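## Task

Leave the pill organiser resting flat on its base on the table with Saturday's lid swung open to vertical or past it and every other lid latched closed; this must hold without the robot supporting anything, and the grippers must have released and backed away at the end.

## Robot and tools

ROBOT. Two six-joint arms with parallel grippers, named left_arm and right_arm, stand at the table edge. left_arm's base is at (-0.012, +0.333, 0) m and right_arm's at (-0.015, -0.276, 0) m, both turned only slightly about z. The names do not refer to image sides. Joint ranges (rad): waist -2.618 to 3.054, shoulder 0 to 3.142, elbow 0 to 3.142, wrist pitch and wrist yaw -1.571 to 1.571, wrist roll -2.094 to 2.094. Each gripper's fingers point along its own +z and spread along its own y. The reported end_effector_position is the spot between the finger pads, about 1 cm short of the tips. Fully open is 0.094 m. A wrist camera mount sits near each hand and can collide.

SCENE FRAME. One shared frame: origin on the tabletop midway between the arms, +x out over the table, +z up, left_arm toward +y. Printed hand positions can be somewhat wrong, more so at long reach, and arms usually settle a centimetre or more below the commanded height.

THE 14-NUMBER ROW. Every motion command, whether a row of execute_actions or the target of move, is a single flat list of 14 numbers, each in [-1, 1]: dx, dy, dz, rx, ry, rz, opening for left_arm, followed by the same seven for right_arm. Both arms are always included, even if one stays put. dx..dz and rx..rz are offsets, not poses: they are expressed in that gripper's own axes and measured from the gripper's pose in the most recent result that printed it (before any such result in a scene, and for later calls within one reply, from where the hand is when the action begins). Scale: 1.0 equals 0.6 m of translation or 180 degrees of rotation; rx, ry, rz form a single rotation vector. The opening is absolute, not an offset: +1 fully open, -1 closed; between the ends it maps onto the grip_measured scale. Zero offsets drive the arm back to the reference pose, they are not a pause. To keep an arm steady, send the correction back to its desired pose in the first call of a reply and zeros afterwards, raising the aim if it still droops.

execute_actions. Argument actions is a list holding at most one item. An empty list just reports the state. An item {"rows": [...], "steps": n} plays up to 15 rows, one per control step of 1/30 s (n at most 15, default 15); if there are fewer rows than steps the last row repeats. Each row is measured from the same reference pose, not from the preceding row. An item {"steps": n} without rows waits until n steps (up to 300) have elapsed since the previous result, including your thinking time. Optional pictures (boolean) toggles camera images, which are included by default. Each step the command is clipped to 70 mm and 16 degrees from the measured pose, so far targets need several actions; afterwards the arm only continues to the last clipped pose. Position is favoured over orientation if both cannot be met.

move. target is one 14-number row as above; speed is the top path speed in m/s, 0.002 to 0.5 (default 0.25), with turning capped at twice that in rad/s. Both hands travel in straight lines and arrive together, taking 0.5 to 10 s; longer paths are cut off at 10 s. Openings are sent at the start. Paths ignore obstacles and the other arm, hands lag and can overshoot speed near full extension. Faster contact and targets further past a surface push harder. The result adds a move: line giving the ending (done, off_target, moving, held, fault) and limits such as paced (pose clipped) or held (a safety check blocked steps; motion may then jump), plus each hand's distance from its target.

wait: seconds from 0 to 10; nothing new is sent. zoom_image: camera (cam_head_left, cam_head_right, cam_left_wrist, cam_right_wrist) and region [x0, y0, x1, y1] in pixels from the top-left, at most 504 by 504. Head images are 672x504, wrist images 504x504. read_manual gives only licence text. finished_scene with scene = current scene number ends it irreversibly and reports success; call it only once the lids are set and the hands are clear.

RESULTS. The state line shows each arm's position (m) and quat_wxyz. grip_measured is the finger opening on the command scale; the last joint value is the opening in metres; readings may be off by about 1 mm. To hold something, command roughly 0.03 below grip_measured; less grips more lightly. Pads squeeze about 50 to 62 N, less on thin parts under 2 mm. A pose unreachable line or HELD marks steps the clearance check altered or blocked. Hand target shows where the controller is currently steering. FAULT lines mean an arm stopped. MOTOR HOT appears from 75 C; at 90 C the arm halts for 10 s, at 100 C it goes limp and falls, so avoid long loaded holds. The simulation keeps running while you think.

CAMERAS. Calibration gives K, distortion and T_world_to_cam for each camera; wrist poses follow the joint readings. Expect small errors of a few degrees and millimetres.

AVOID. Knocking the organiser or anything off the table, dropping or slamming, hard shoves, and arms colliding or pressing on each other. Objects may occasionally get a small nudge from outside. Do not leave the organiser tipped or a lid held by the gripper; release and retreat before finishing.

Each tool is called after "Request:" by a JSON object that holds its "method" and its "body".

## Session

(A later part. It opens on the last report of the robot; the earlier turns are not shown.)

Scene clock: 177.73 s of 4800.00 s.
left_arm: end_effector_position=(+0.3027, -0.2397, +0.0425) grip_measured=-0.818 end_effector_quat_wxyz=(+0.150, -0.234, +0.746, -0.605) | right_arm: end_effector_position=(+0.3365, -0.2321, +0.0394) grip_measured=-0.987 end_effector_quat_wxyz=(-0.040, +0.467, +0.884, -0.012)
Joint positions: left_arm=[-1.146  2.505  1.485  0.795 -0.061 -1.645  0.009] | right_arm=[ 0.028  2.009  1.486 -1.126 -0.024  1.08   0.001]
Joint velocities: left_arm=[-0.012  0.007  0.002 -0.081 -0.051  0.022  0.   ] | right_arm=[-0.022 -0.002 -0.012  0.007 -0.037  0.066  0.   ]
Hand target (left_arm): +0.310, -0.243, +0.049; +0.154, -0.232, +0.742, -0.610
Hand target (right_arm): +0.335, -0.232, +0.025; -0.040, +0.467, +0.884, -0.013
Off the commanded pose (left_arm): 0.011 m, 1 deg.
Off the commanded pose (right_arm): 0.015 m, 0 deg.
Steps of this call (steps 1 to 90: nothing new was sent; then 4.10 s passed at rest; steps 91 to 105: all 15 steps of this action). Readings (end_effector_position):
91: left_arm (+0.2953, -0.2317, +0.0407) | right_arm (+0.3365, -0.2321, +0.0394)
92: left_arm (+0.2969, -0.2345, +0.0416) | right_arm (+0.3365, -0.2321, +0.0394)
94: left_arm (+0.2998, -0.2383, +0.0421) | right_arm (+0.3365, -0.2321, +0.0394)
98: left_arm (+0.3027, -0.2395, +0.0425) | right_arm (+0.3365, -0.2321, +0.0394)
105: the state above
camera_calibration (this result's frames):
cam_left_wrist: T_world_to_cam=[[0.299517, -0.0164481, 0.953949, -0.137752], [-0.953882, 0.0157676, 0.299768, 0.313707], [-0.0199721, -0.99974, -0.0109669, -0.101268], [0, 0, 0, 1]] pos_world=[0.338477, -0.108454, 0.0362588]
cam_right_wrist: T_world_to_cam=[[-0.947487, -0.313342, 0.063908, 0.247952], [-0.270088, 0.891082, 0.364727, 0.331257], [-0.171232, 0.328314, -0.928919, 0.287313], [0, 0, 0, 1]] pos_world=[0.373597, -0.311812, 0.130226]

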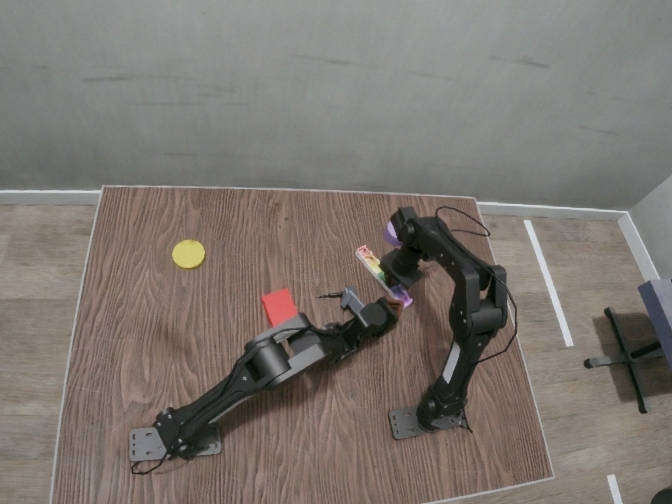

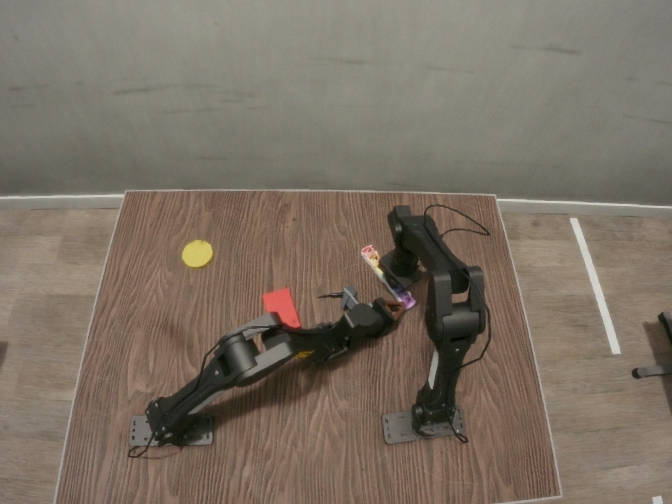

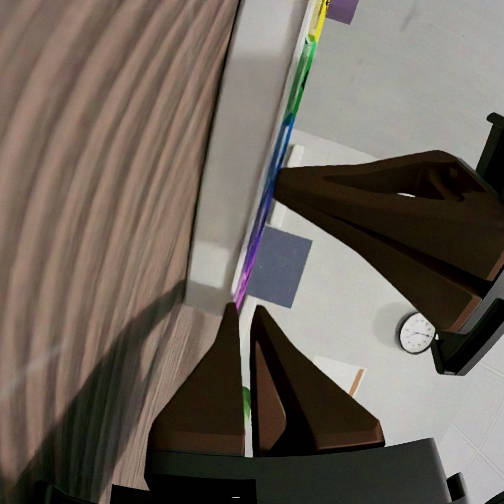

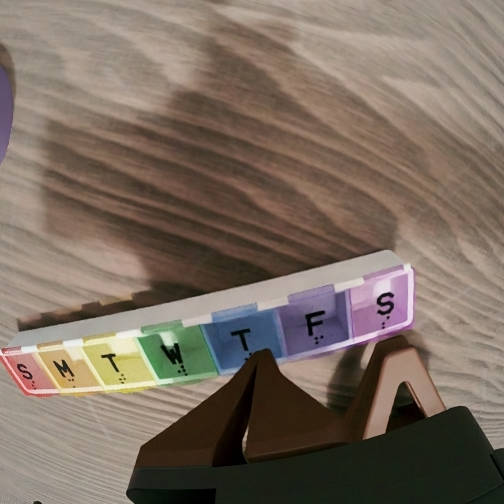

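Request:
{"method": "execute_actions", "body": {"actions": [{"rows":[[0,-0.01,0.005,0.005,0,0,-0.7, 0,0,0.025,0,0,0,-1]],"steps":10}]}}

Request:
{"method": "execute_actions", "body": {"actions": [{"rows":[[0,-0.015,0.025,0.01,0,0,-0.7, 0,0,0.025,0,0,0,-1]],"steps":15}]}}

Request:
{"method": "zoom_image", "body": {"camera": "cam_right_wrist", "region": [250, 270, 450, 420]}}

Request:
{"method": "zoom_image", "body": {"camera": "cam_left_wrist", "region": [190, 220, 310, 340]}}

Scene clock: 184.27 s of 4800.00 s.
left_arm: end_effector_position=(+0.3027, -0.2397, +0.0425) grip_measured=-0.702 end_effector_quat_wxyz=(+0.149, -0.234, +0.746, -0.605) | right_arm: end_effector_position=(+0.3365, -0.2321, +0.0394) grip_measured=-0.987 end_effector_quat_wxyz=(-0.040, +0.467, +0.884, -0.012)
Joint positions: left_arm=[-1.146  2.505  1.485  0.795 -0.061 -1.647  0.014] | right_arm=[ 0.028  2.009  1.486 -1.126 -0.024  1.08   0.001]
Joint velocities: left_arm=[-0.012 -0.007 -0.002 -0.066 -0.066  0.051 -0.001] | right_arm=[-0.012 -0.012 -0.012 -0.022  0.007 -0.095 -0.001]
Hand target (left_arm): +0.305, -0.243, +0.048; +0.152, -0.232, +0.742, -0.611
Hand target (right_arm): +0.335, -0.232, +0.025; -0.040, +0.467, +0.884, -0.013
Off the commanded pose (left_arm): 0.007 m, 1 deg.
Off the commanded pose (right_arm): 0.015 m, 0 deg.
Steps of this call (steps 1 to 90: nothing new was sent; then 3.20 s passed at rest; steps 91 to 100: all 10 steps of this action). Readings (end_effector_position):
91: left_arm (+0.3027, -0.2397, +0.0425) | right_arm (+0.3365, -0.2321, +0.0394)
92: left_arm (+0.3027, -0.2397, +0.0425) | right_arm (+0.3365, -0.2321, +0.0394)
94: left_arm (+0.3027, -0.2397, +0.0425) | right_arm (+0.3365, -0.2321, +0.0394)
98: left_arm (+0.3027, -0.2397, +0.0425) | right_arm (+0.3365, -0.2321, +0.0394)
100: the state above
camera_calibration (this result's frames):
cam_left_wrist: T_world_to_cam=[[0.300735, -0.0156091, 0.95358, -0.137904], [-0.953506, 0.0156751, 0.300968, 0.31352], [-0.0196453, -0.999755, -0.0101693, -0.101404], [0, 0, 0, 1]] pos_world=[0.338424, -0.108447, 0.036112]
cam_right_wrist: T_world_to_cam=[[-0.947487, -0.313342, 0.063908, 0.247952], [-0.270088, 0.891082, 0.364727, 0.331257], [-0.171232, 0.328314, -0.928919, 0.287313], [0, 0, 0, 1]] pos_world=[0.373597, -0.311812, 0.130226]

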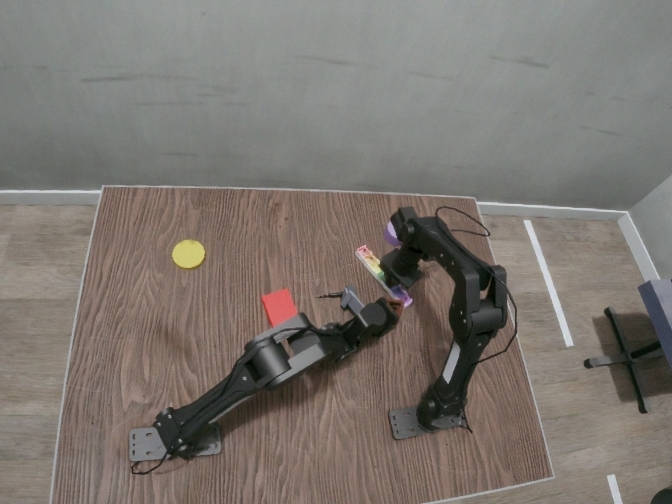

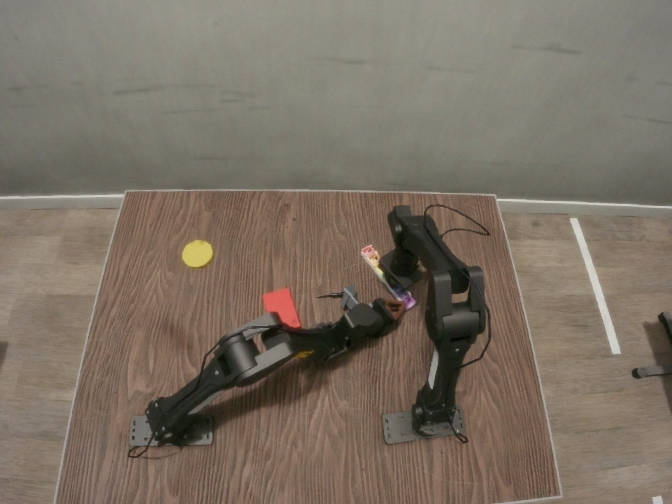

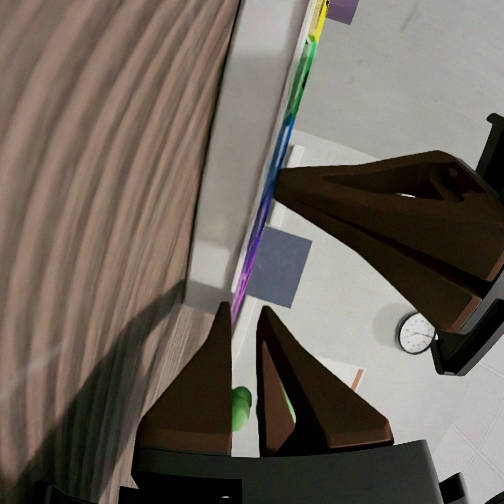

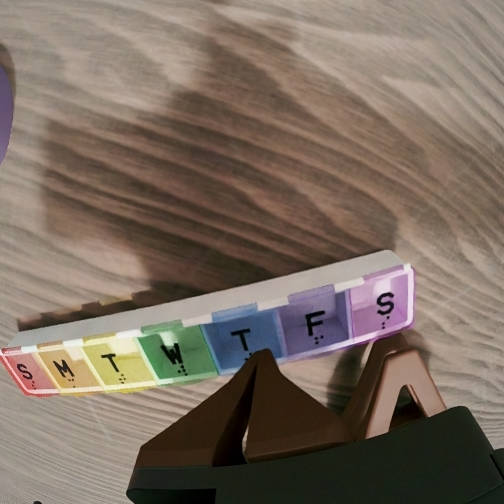

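Scene clock: 184.77 s of 4800.00 s.
left_arm: end_effector_position=(+0.3073, -0.2476, +0.0438) grip_measured=-0.702 end_effector_quat_wxyz=(+0.151, -0.234, +0.741, -0.611) | right_arm: end_effector_position=(+0.3386, -0.2329, +0.0393) grip_measured=-0.987 end_effector_quat_wxyz=(-0.035, +0.467, +0.884, -0.012)
Joint positions: left_arm=[-1.146  2.535  1.536  0.788 -0.063 -1.647  0.014] | right_arm=[ 0.028  2.009  1.486 -1.118 -0.018  1.08   0.001]
Joint velocities: left_arm=[-0.002 -0.012 -0.012  0.022 -0.051 -0.051  0.   ] | right_arm=[ 0.002 -0.007  0.017 -0.051 -0.007  0.037 -0.   ]
Hand target (left_arm): +0.312, -0.253, +0.048; +0.153, -0.232, +0.737, -0.617
Hand target (right_arm): +0.335, -0.232, +0.025; -0.040, +0.467, +0.884, -0.012
Off the commanded pose (left_arm): 0.009 m, 1 deg.
Off the commanded pose (right_arm): 0.015 m, 1 deg.
Steps of this call (steps 1 to 15: all 15 steps of this action). Readings (end_effector_position):
1: left_arm (+0.3033, -0.2406, +0.0425) | right_arm (+0.3365, -0.2321, +0.0394)
2: left_arm (+0.3047, -0.2433, +0.0432) | right_arm (+0.3366, -0.2320, +0.0394)
4: left_arm (+0.3064, -0.2464, +0.0437) | right_arm (+0.3378, -0.2325, +0.0393)
8: left_arm (+0.3073, -0.2475, +0.0438) | right_arm (+0.3385, -0.2328, +0.0393)
15: the state above
camera_calibration (this result's frames):
cam_left_wrist: T_world_to_cam=[[0.294033, -0.00238176, 0.955792, -0.135436], [-0.955639, 0.0173704, 0.294029, 0.319042], [-0.0173028, -0.999846, 0.00283138, -0.110543], [0, 0, 0, 1]] pos_world=[0.342799, -0.116391, 0.0359544]
cam_right_wrist: T_world_to_cam=[[-0.947873, -0.313459, 0.0572743, 0.250051], [-0.273574, 0.892699, 0.358115, 0.33441], [-0.163383, 0.323779, -0.931919, 0.284175], [0, 0, 0, 1]] pos_world=[0.374932, -0.312156, 0.13075]

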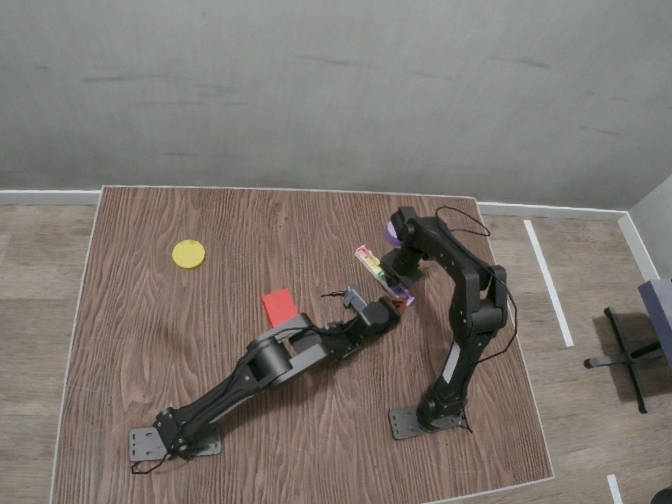

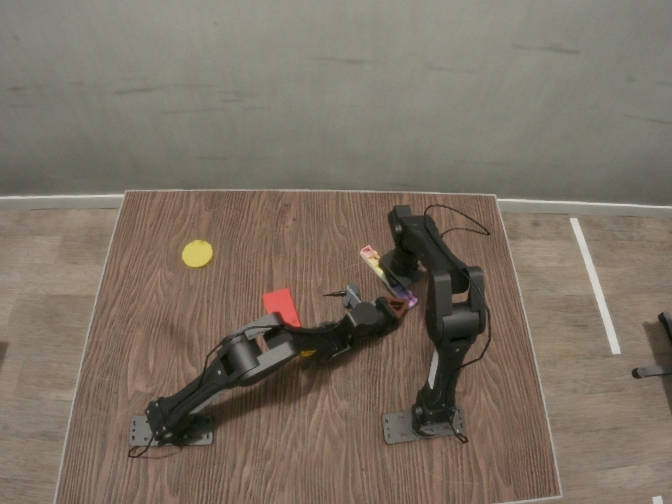

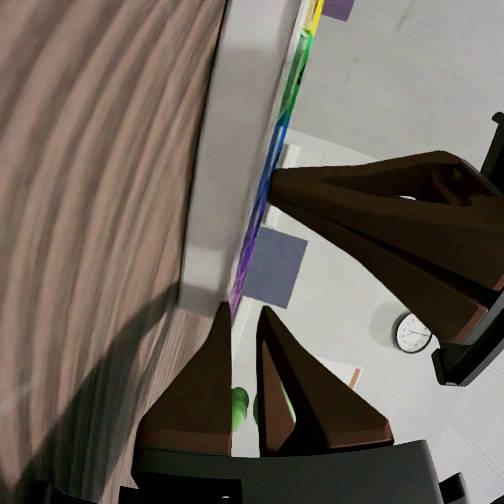

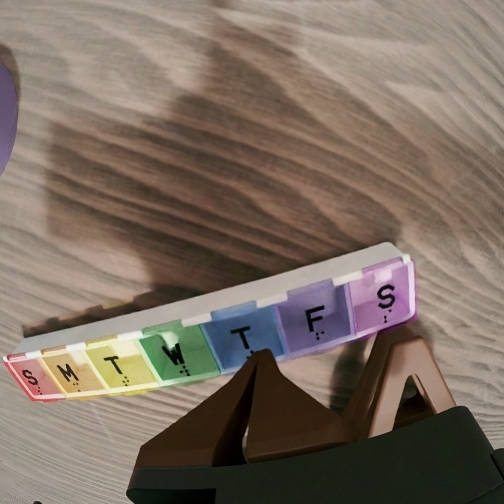

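Region (250, 270, 450, 420) of cam_right_wrist's 504x504 image, scaled by 2.520, with more detail than that image has; it fills the top 378 rows of this view, and the rest is white.

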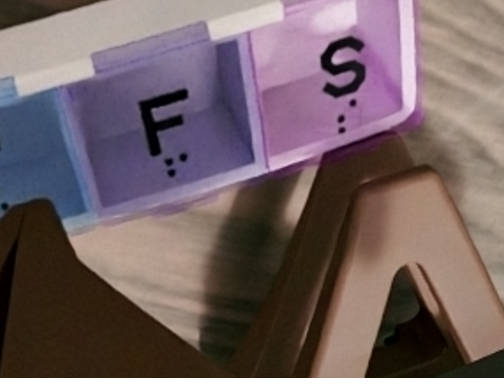

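Region (190, 220, 310, 340) of cam_left_wrist's 504x504 image, scaled by 4.200, with more detail than that image has.

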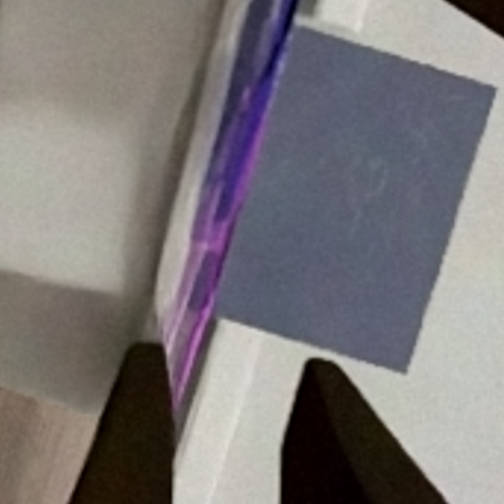

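Request:
{"method": "execute_actions", "body": {"actions": [{"rows":[[0,-0.04,0.012,0.02,0,0,-0.7, 0,0,0.028,0,0,0,-1]],"steps":15}]}}

Request:
{"method": "zoom_image", "body": {"camera": "cam_right_wrist", "region": [250, 270, 450, 420]}}

Request:
{"method": "zoom_image", "body": {"camera": "cam_left_wrist", "region": [170, 200, 310, 340]}}

Scene clock: 189.40 s of 4800.00 s.
left_arm: end_effector_position=(+0.3074, -0.2476, +0.0439) grip_measured=-0.702 end_effector_quat_wxyz=(+0.151, -0.234, +0.741, -0.611) | right_arm: end_effector_position=(+0.3387, -0.2329, +0.0393) grip_measured=-0.987 end_effector_quat_wxyz=(-0.034, +0.467, +0.884, -0.012)
Joint positions: left_arm=[-1.146  2.535  1.536  0.789 -0.063 -1.647  0.014] | right_arm=[ 0.028  2.009  1.486 -1.118 -0.018  1.08   0.001]
Joint velocities: left_arm=[-0.007  0.012  0.007  0.007 -0.007 -0.022 -0.001] | right_arm=[ 0.002  0.002  0.002  0.022  0.037 -0.066  0.   ]
Hand target (left_arm): +0.314, -0.256, +0.066; +0.158, -0.229, +0.722, -0.634
Hand target (right_arm): +0.337, -0.233, +0.023; -0.035, +0.466, +0.884, -0.013
Off the commanded pose (left_arm): 0.025 m, 4 deg.
Off the commanded pose (right_arm): 0.017 m, 0 deg.
Steps of this call (steps 1 to 90: nothing new was sent; then 1.13 s passed at rest; steps 91 to 105: all 15 steps of this action). Readings (end_effector_position):
91: left_arm (+0.3074, -0.2476, +0.0438) | right_arm (+0.3387, -0.2329, +0.0393)
92: left_arm (+0.3074, -0.2476, +0.0439) | right_arm (+0.3387, -0.2329, +0.0393)
94: left_arm (+0.3074, -0.2476, +0.0439) | right_arm (+0.3387, -0.2329, +0.0393)
98: left_arm (+0.3074, -0.2476, +0.0439) | right_arm (+0.3387, -0.2329, +0.0393)
105: the state above
camera_calibration (this result's frames):
cam_left_wrist: T_world_to_cam=[[0.293797, -0.00198475, 0.955866, -0.135378], [-0.955718, 0.0171022, 0.293787, 0.319047], [-0.0169305, -0.999852, 0.00312773, -0.110653], [0, 0, 0, 1]] pos_world=[0.342819, -0.116362, 0.0360172]
cam_right_wrist: T_world_to_cam=[[-0.947888, -0.313465, 0.0569809, 0.250145], [-0.273749, 0.892812, 0.357699, 0.334593], [-0.163, 0.323461, -0.932097, 0.284006], [0, 0, 0, 1]] pos_world=[0.374997, -0.312182, 0.130784]

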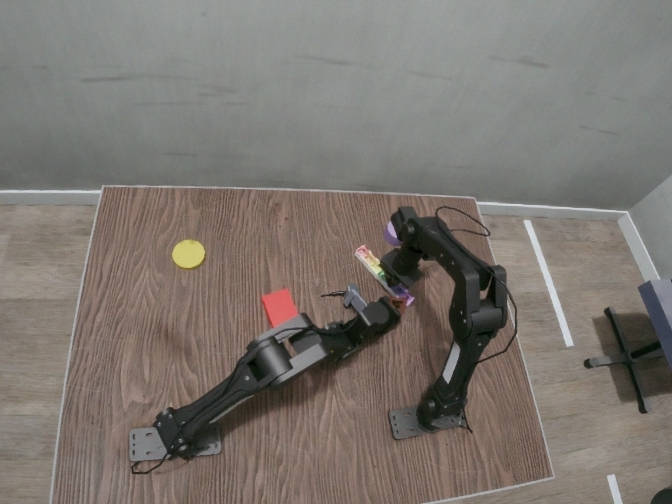

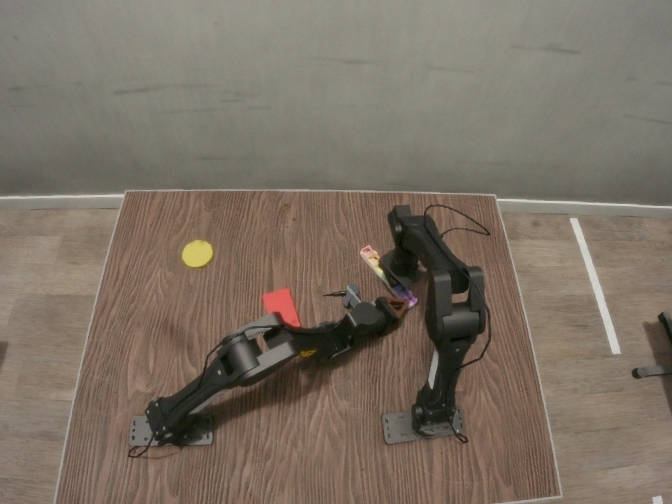

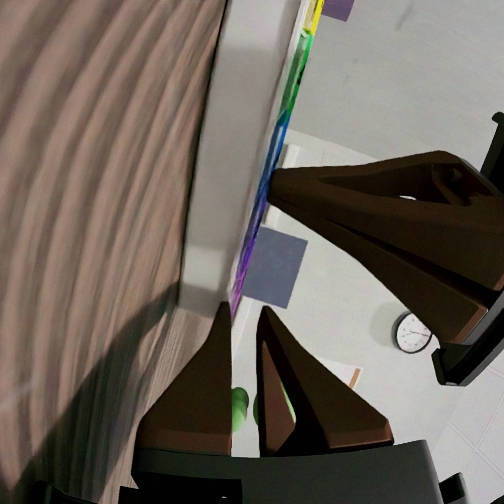

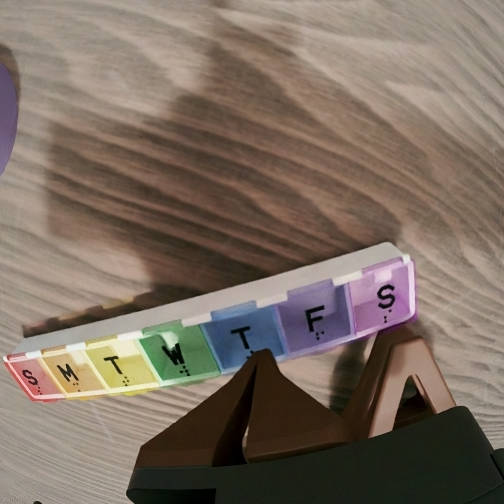

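Region (250, 270, 450, 420) of cam_right_wrist's 504x504 image, scaled by 2.520, with more detail than that image has; it fills the top 378 rows of this view, and the rest is white.

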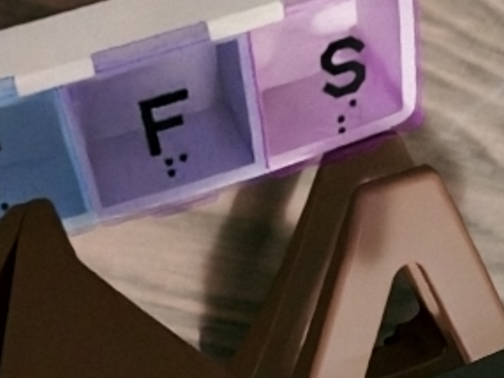

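Region (170, 200, 310, 340) of cam_left_wrist's 504x504 image, scaled by 3.600, with more detail than that image has.

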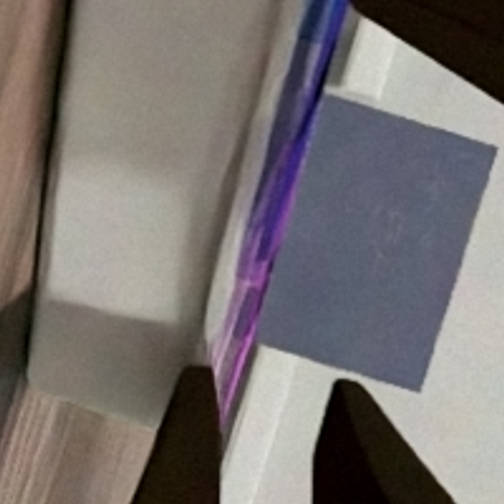

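Request:
{"method": "execute_actions", "body": {"actions": [{"rows":[[0,-0.075,0.012,0.03,0,0,-0.7, 0,0,0.035,0,0,0,-1]],"steps":15}]}}

Request:
{"method": "zoom_image", "body": {"camera": "cam_right_wrist", "region": [250, 270, 450, 420]}}

Request:
{"method": "zoom_image", "body": {"camera": "cam_left_wrist", "region": [170, 200, 310, 340]}}

Scene clock: 194.10 s of 4800.00 s.
left_arm: end_effector_position=(+0.3083, -0.2489, +0.0450) grip_measured=-0.702 end_effector_quat_wxyz=(+0.151, -0.234, +0.742, -0.610) | right_arm: end_effector_position=(+0.3390, -0.2334, +0.0388) grip_measured=-0.987 end_effector_quat_wxyz=(-0.031, +0.466, +0.884, -0.012)
Joint positions: left_arm=[-1.146  2.535  1.546  0.776 -0.064 -1.647  0.014] | right_arm=[ 0.028  2.005  1.478 -1.108 -0.015  1.08   0.001]
Joint velocities: left_arm=[-0.002  0.012 -0.017 -0.007  0.022  0.037 -0.   ] | right_arm=[ 0.007  0.007  0.007 -0.022 -0.022 -0.037 -0.   ]
Hand target (left_arm): +0.317, -0.258, +0.087; +0.162, -0.226, +0.712, -0.645
Hand target (right_arm): +0.337, -0.233, +0.019; -0.035, +0.466, +0.884, -0.013
Off the commanded pose (left_arm): 0.044 m, 6 deg.
Off the commanded pose (right_arm): 0.021 m, 0 deg.
Steps of this call (steps 1 to 90: nothing new was sent; then 1.20 s passed at rest; steps 91 to 105: all 15 steps of this action). Readings (end_effector_position):
91: left_arm (+0.3077, -0.2480, +0.0448) | right_arm (+0.3386, -0.2330, +0.0389)
92: left_arm (+0.3079, -0.2484, +0.0451) | right_arm (+0.3388, -0.2331, +0.0389)
94: left_arm (+0.3081, -0.2487, +0.0450) | right_arm (+0.3389, -0.2333, +0.0389)
98: left_arm (+0.3082, -0.2489, +0.0450) | right_arm (+0.3390, -0.2334, +0.0389)
105: the state above
camera_calibration (this result's frames):
cam_left_wrist: T_world_to_cam=[[0.295021, -0.0044181, 0.955481, -0.13763], [-0.955354, 0.0155722, 0.295053, 0.319001], [-0.0161825, -0.999869, 0.000373258, -0.112056], [0, 0, 0, 1]] pos_world=[0.34355, -0.117617, 0.0374222]
cam_right_wrist: T_world_to_cam=[[-0.948191, -0.313535, 0.0512811, 0.250626], [-0.276344, 0.89358, 0.353764, 0.336508], [-0.156741, 0.321265, -0.933928, 0.281252], [0, 0, 0, 1]] pos_world=[0.374718, -0.312473, 0.130772]

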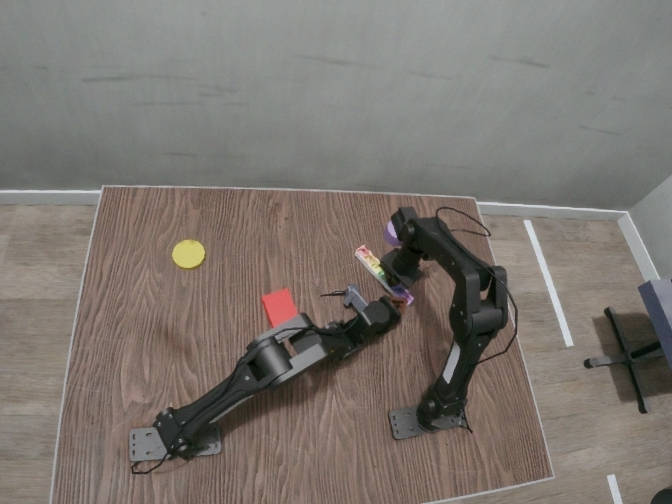

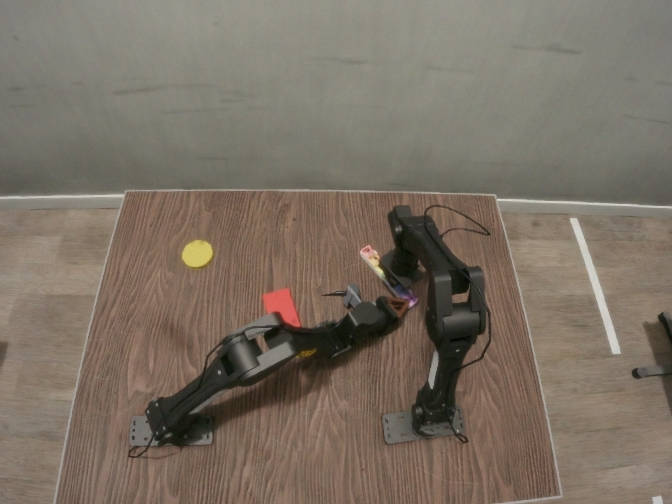

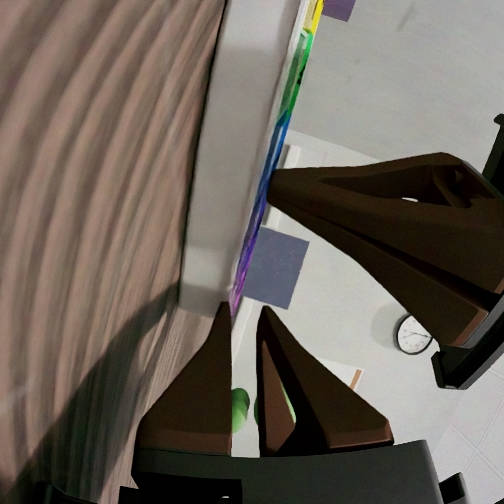

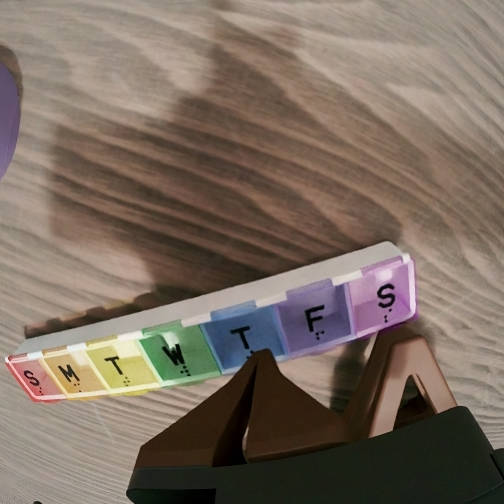

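Region (250, 270, 450, 420) of cam_right_wrist's 504x504 image, scaled by 2.520, with more detail than that image has; it fills the top 378 rows of this view, and the rest is white.

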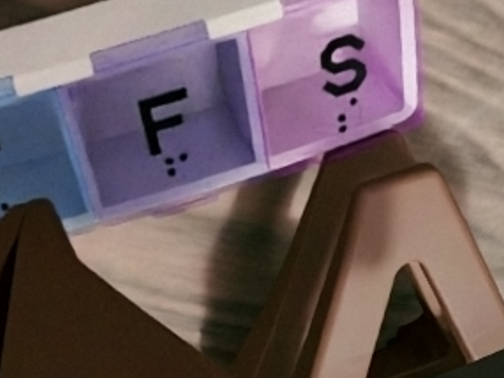

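Region (170, 200, 310, 340) of cam_left_wrist's 504x504 image, scaled by 3.600, with more detail than that image has.

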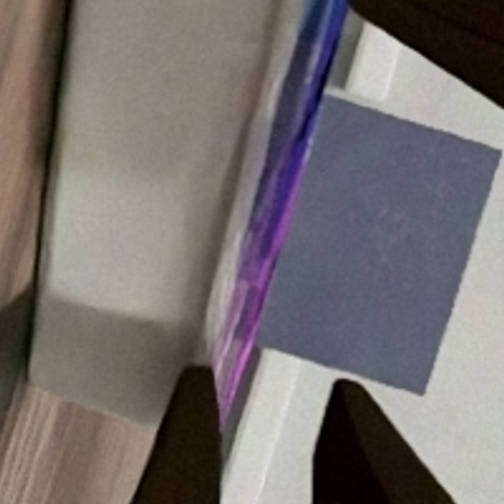

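Request:
{"method": "execute_actions", "body": {"actions": [{"rows":[[0,-0.115,0.012,0.04,0,0,-0.7, 0,0,0.08,0,0,0,-1]],"steps":15}]}}

Request:
{"method": "zoom_image", "body": {"camera": "cam_right_wrist", "region": [250, 270, 450, 420]}}

Request:
{"method": "zoom_image", "body": {"camera": "cam_left_wrist", "region": [170, 200, 310, 340]}}

Scene clock: 200.03 s of 4800.00 s.
left_arm: end_effector_position=(+0.3098, -0.2512, +0.0452) grip_measured=-0.702 end_effector_quat_wxyz=(+0.151, -0.236, +0.747, -0.603) | right_arm: end_effector_position=(+0.3393, -0.2345, +0.0370) grip_measured=-0.987 end_effector_quat_wxyz=(-0.014, +0.467, +0.884, -0.004)
Joint positions: left_arm=[-1.146  2.535  1.567  0.739 -0.066 -1.647  0.014] | right_arm=[ 0.028  1.974  1.427 -1.051 -0.009  1.08   0.001]
Joint velocities: left_arm=[-0.002  0.007  0.002  0.081 -0.007 -0.051 -0.001] | right_arm=[ 0.017 -0.017  0.012  0.022  0.037  0.051  0.   ]
Hand target (left_arm): +0.320, -0.261, +0.111; +0.166, -0.224, +0.703, -0.655
Hand target (right_arm): +0.332, -0.233, -0.005; -0.033, +0.466, +0.884, -0.013
Off the commanded pose (left_arm): 0.068 m, 8 deg.
Off the commanded pose (right_arm): 0.046 m, 2 deg.
Steps of this call (steps 1 to 90: nothing new was sent; then 2.43 s passed at rest; steps 91 to 105: all 15 steps of this action). Readings (end_effector_position):
91: left_arm (+0.3084, -0.2493, +0.0453) | right_arm (+0.3385, -0.2335, +0.0375)
92: left_arm (+0.3088, -0.2498, +0.0454) | right_arm (+0.3387, -0.2337, +0.0374)
94: left_arm (+0.3093, -0.2507, +0.0454) | right_arm (+0.3391, -0.2342, +0.0373)
98: left_arm (+0.3097, -0.2512, +0.0453) | right_arm (+0.3394, -0.2345, +0.0372)
105: the state above
camera_calibration (this result's frames):
cam_left_wrist: T_world_to_cam=[[0.301698, -0.0173358, 0.953246, -0.143496], [-0.953289, 0.00997246, 0.301894, 0.318075], [-0.0147398, -0.9998, -0.0135173, -0.114145], [0, 0, 0, 1]] pos_world=[0.344828, -0.119781, 0.0392193]
cam_right_wrist: T_world_to_cam=[[-0.949368, -0.313736, 0.0164602, 0.252322], [-0.289635, 0.894329, 0.341009, 0.343394], [-0.121708, 0.318976, -0.939916, 0.267801], [0, 0, 0, 1]] pos_world=[0.371599, -0.313367, 0.130457]

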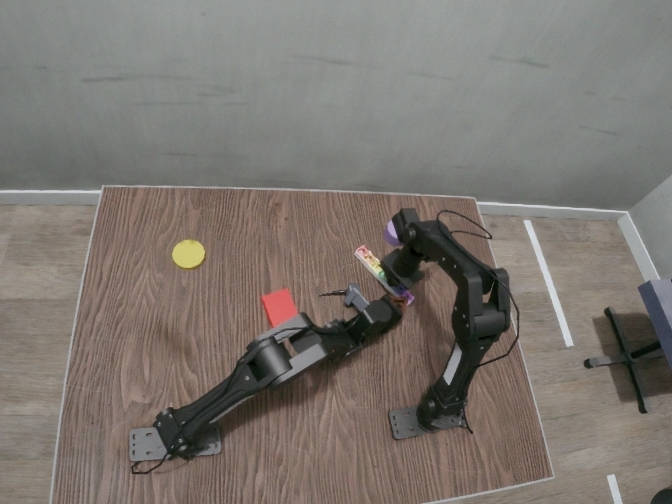

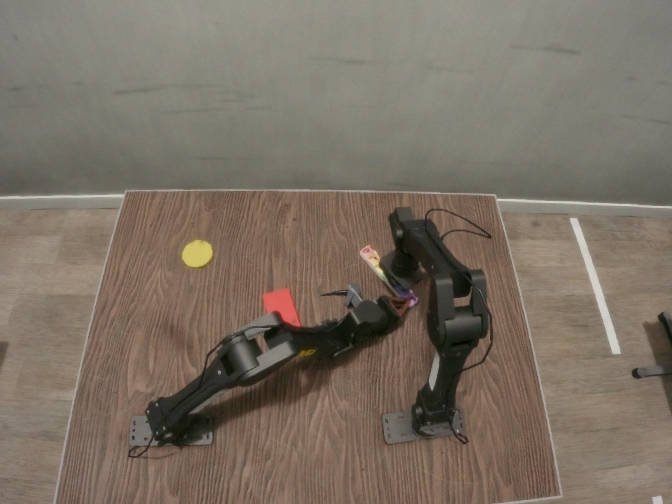

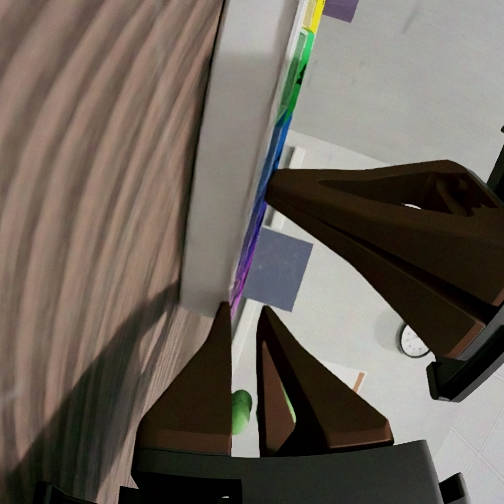

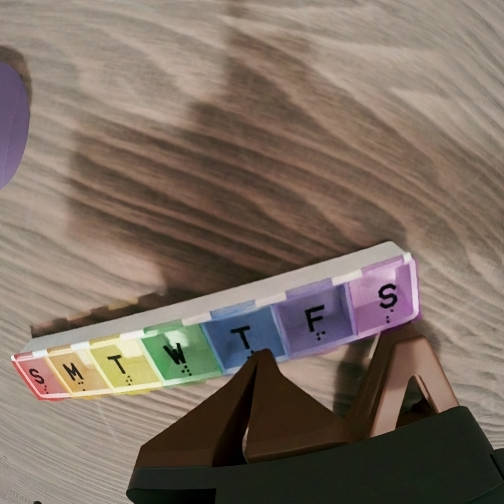

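Region (250, 270, 450, 420) of cam_right_wrist's 504x504 image, scaled by 2.520, with more detail than that image has; it fills the top 378 rows of this view, and the rest is white.

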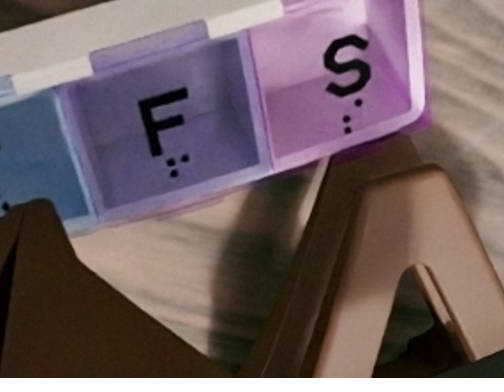

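Region (170, 200, 310, 340) of cam_left_wrist's 504x504 image, scaled by 3.600, with more detail than that image has.

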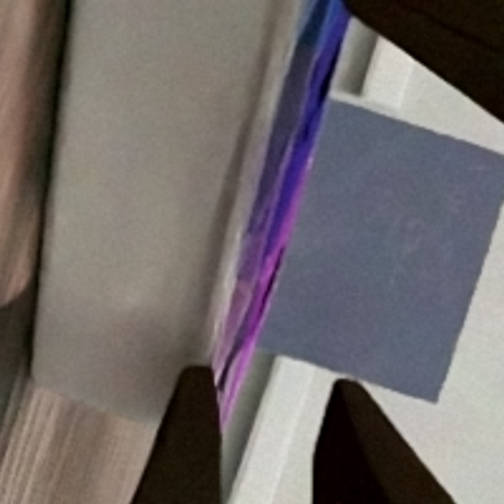

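Request:
{"method": "execute_actions", "body": {"actions": [{"rows":[[0,-0.115,0.012,0.09,0,0,-0.7, 0,0,0.07,0,0,0,-1]],"steps":15}]}}

Request:
{"method": "zoom_image", "body": {"camera": "cam_right_wrist", "region": [250, 270, 450, 420]}}

Request:
{"method": "zoom_image", "body": {"camera": "cam_left_wrist", "region": [170, 200, 310, 340]}}

Scene clock: 220.03 s of 4800.00 s.
left_arm: end_effector_position=(+0.3176, -0.2644, +0.0911) grip_measured=-0.702 end_effector_quat_wxyz=(+0.169, -0.217, +0.674, -0.685) | right_arm: end_effector_position=(+0.3397, -0.2348, +0.0371) grip_measured=-0.987 end_effector_quat_wxyz=(-0.003, +0.467, +0.884, +0.003)
Joint positions: left_arm=[-1.146  2.585  1.627  0.954 -0.07  -1.64   0.014] | right_arm=[ 0.028  1.952  1.396 -1.017 -0.007  1.08   0.001]
Joint velocities: left_arm=[ 0.002  0.032  0.032  0.022  0.007 -0.022 -0.001] | right_arm=[-0.002 -0.007 -0.037 -0.022  0.066 -0.007 -0.   ]
Hand target (left_arm): +0.324, -0.267, +0.110; +0.182, -0.211, +0.655, -0.702
Hand target (right_arm): +0.335, -0.234, -0.001; -0.015, +0.466, +0.884, -0.005
Off the commanded pose (left_arm): 0.021 m, 3 deg.
Off the commanded pose (right_arm): 0.042 m, 1 deg.
Steps of this call (steps 1 to 90: nothing new was sent; then 16.50 s passed at rest; steps 91 to 105: all 15 steps of this action). Readings (end_effector_position):
91: left_arm (+0.3102, -0.2518, +0.0476) | right_arm (+0.3396, -0.2347, +0.0373)
92: left_arm (+0.3109, -0.2529, +0.0520) | right_arm (+0.3396, -0.2347, +0.0372)
94: left_arm (+0.3123, -0.2549, +0.0625) | right_arm (+0.3396, -0.2348, +0.0372)
98: left_arm (+0.3154, -0.2604, +0.0792) | right_arm (+0.3397, -0.2348, +0.0371)
105: the state above
camera_calibration (this result's frames):
cam_left_wrist: T_world_to_cam=[[0.194628, 0.171551, 0.965759, -0.107039], [-0.980669, 0.0543024, 0.187987, 0.342608], [-0.0201936, -0.983678, 0.178804, -0.138084], [0, 0, 0, 1]] pos_world=[0.354029, -0.136072, 0.0636582]
cam_right_wrist: T_world_to_cam=[[-0.949463, -0.313762, -0.00859325, 0.253584], [-0.298421, 0.893878, 0.334556, 0.346826], [-0.0972894, 0.320213, -0.942337, 0.260029], [0, 0, 0, 1]] pos_world=[0.369567, -0.313719, 0.131182]

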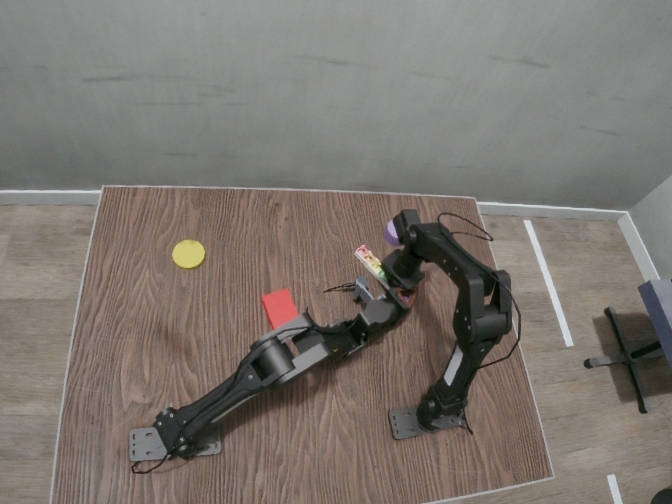

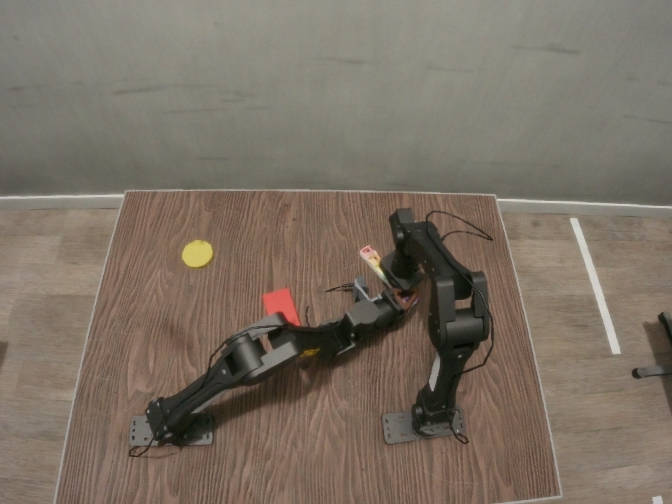

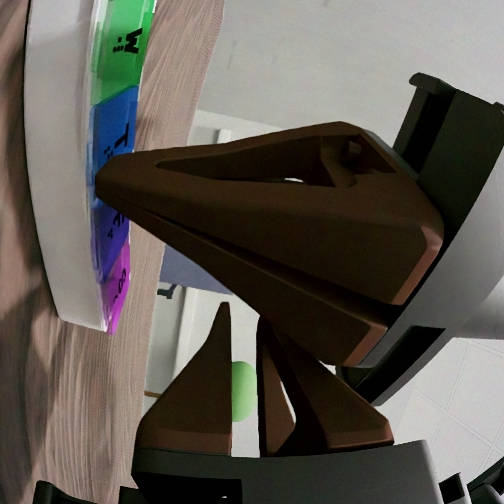

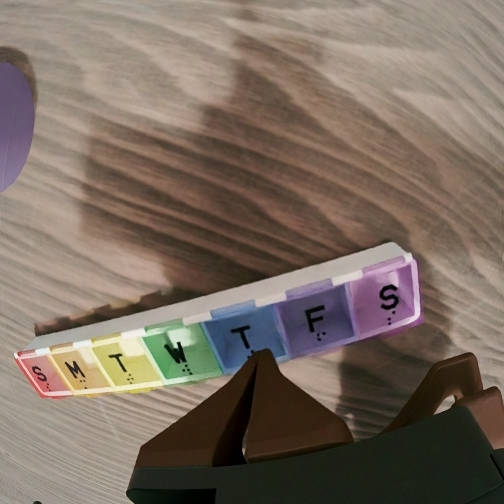

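Region (250, 270, 450, 420) of cam_right_wrist's 504x504 image, scaled by 2.520, with more detail than that image has; it fills the top 378 rows of this view, and the rest is white.

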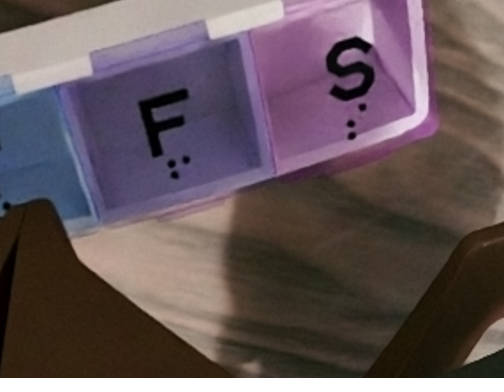

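Region (170, 200, 310, 340) of cam_left_wrist's 504x504 image, scaled by 3.600, with more detail than that image has.

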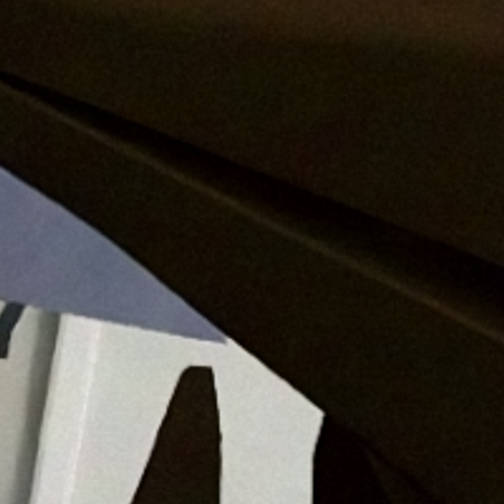

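Request:
{"method": "move", "body": {"target": [-0.012,0.055,-0.07,-0.065,0,0,-0.7, 0,0,0.03,0,0,0,-1], "speed": 0.08}}

Request:
{"method": "zoom_image", "body": {"camera": "cam_right_wrist", "region": [250, 270, 450, 420]}}

Request:
{"method": "zoom_image", "body": {"camera": "cam_left_wrist", "region": [170, 200, 310, 340]}}

Scene clock: 232.83 s of 4800.00 s.
left_arm: end_effector_position=(+0.2963, -0.2309, +0.0428) grip_measured=-0.702 end_effector_quat_wxyz=(+0.143, -0.235, +0.744, -0.609) | right_arm: end_effector_position=(+0.3402, -0.2347, +0.0388) grip_measured=-0.987 end_effector_quat_wxyz=(-0.000, +0.467, +0.884, +0.004)
Joint positions: left_arm=[-1.146  2.478  1.42   0.839 -0.052 -1.657  0.014] | right_arm=[ 0.028  1.947  1.396 -1.017 -0.007  1.08   0.001]
Joint velocities: left_arm=[-0.007  0.007 -0.002  0.037 -0.051 -0.022  0.   ] | right_arm=[-0.002  0.002 -0.002  0.081  0.007 -0.007  0.001]
Hand target (left_arm): +0.300, -0.227, +0.058; +0.147, -0.235, +0.740, -0.613
Hand target (right_arm): +0.339, -0.235, +0.020; -0.003, +0.467, +0.885, +0.002
Off the commanded pose (left_arm): 0.016 m, 1 deg.
Off the commanded pose (right_arm): 0.020 m, 0 deg.
After step 90, 8.23 s passed at rest.
move: off_target (left_arm, right_arm)
camera_calibration (this result's frames):
cam_left_wrist: T_world_to_cam=[[0.308502, -0.00709962, 0.951197, -0.136371], [-0.950861, 0.0252987, 0.308582, 0.308244], [-0.0262549, -0.999655, 0.00105394, -0.0912511], [0, 0, 0, 1]] pos_world=[0.332772, -0.0999859, 0.0346936]
cam_right_wrist: T_world_to_cam=[[-0.949409, -0.313756, -0.0134435, 0.254192], [-0.300068, 0.893697, 0.333565, 0.346877], [-0.0926434, 0.320723, -0.942631, 0.26027], [0, 0, 0, 1]] pos_world=[0.369531, -0.313723, 0.133051]

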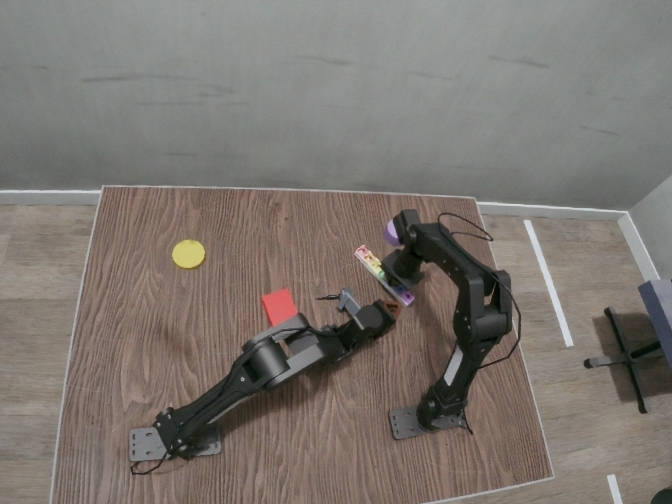

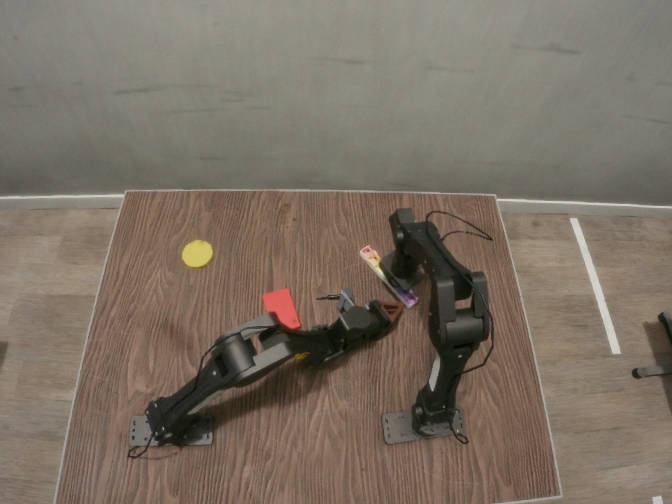

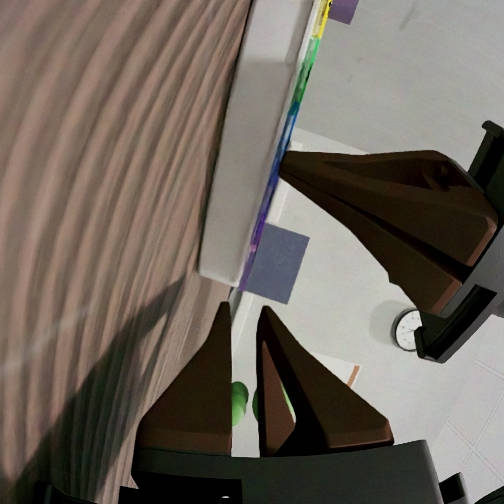

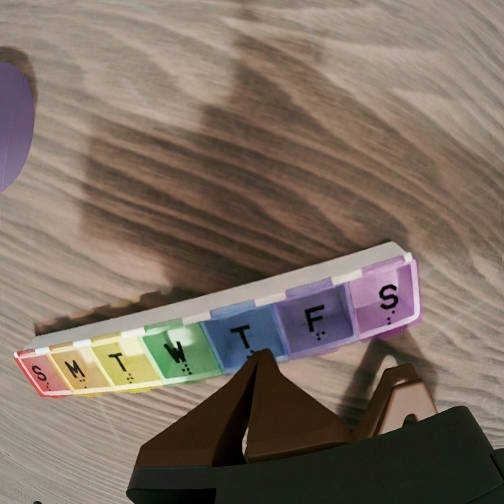

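Region (250, 270, 450, 420) of cam_right_wrist's 504x504 image, scaled by 2.520, with more detail than that image has; it fills the top 378 rows of this view, and the rest is white.

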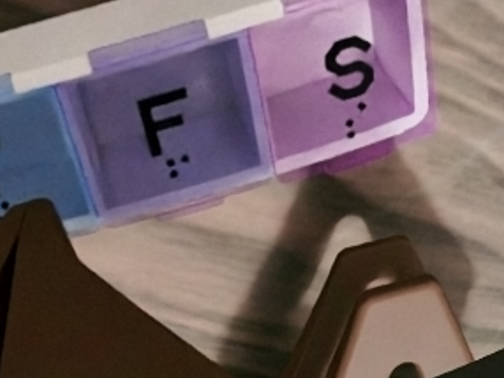

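Region (170, 200, 310, 340) of cam_left_wrist's 504x504 image, scaled by 3.600, with more detail than that image has.

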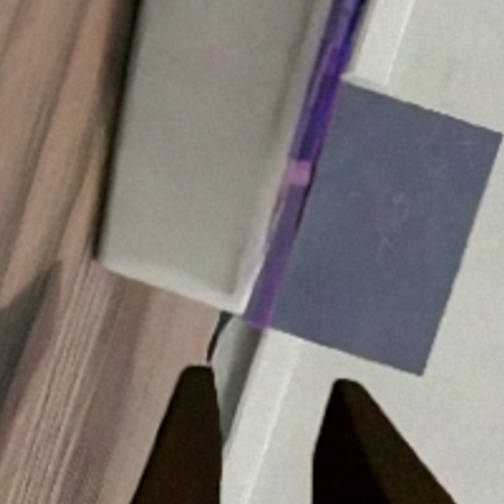

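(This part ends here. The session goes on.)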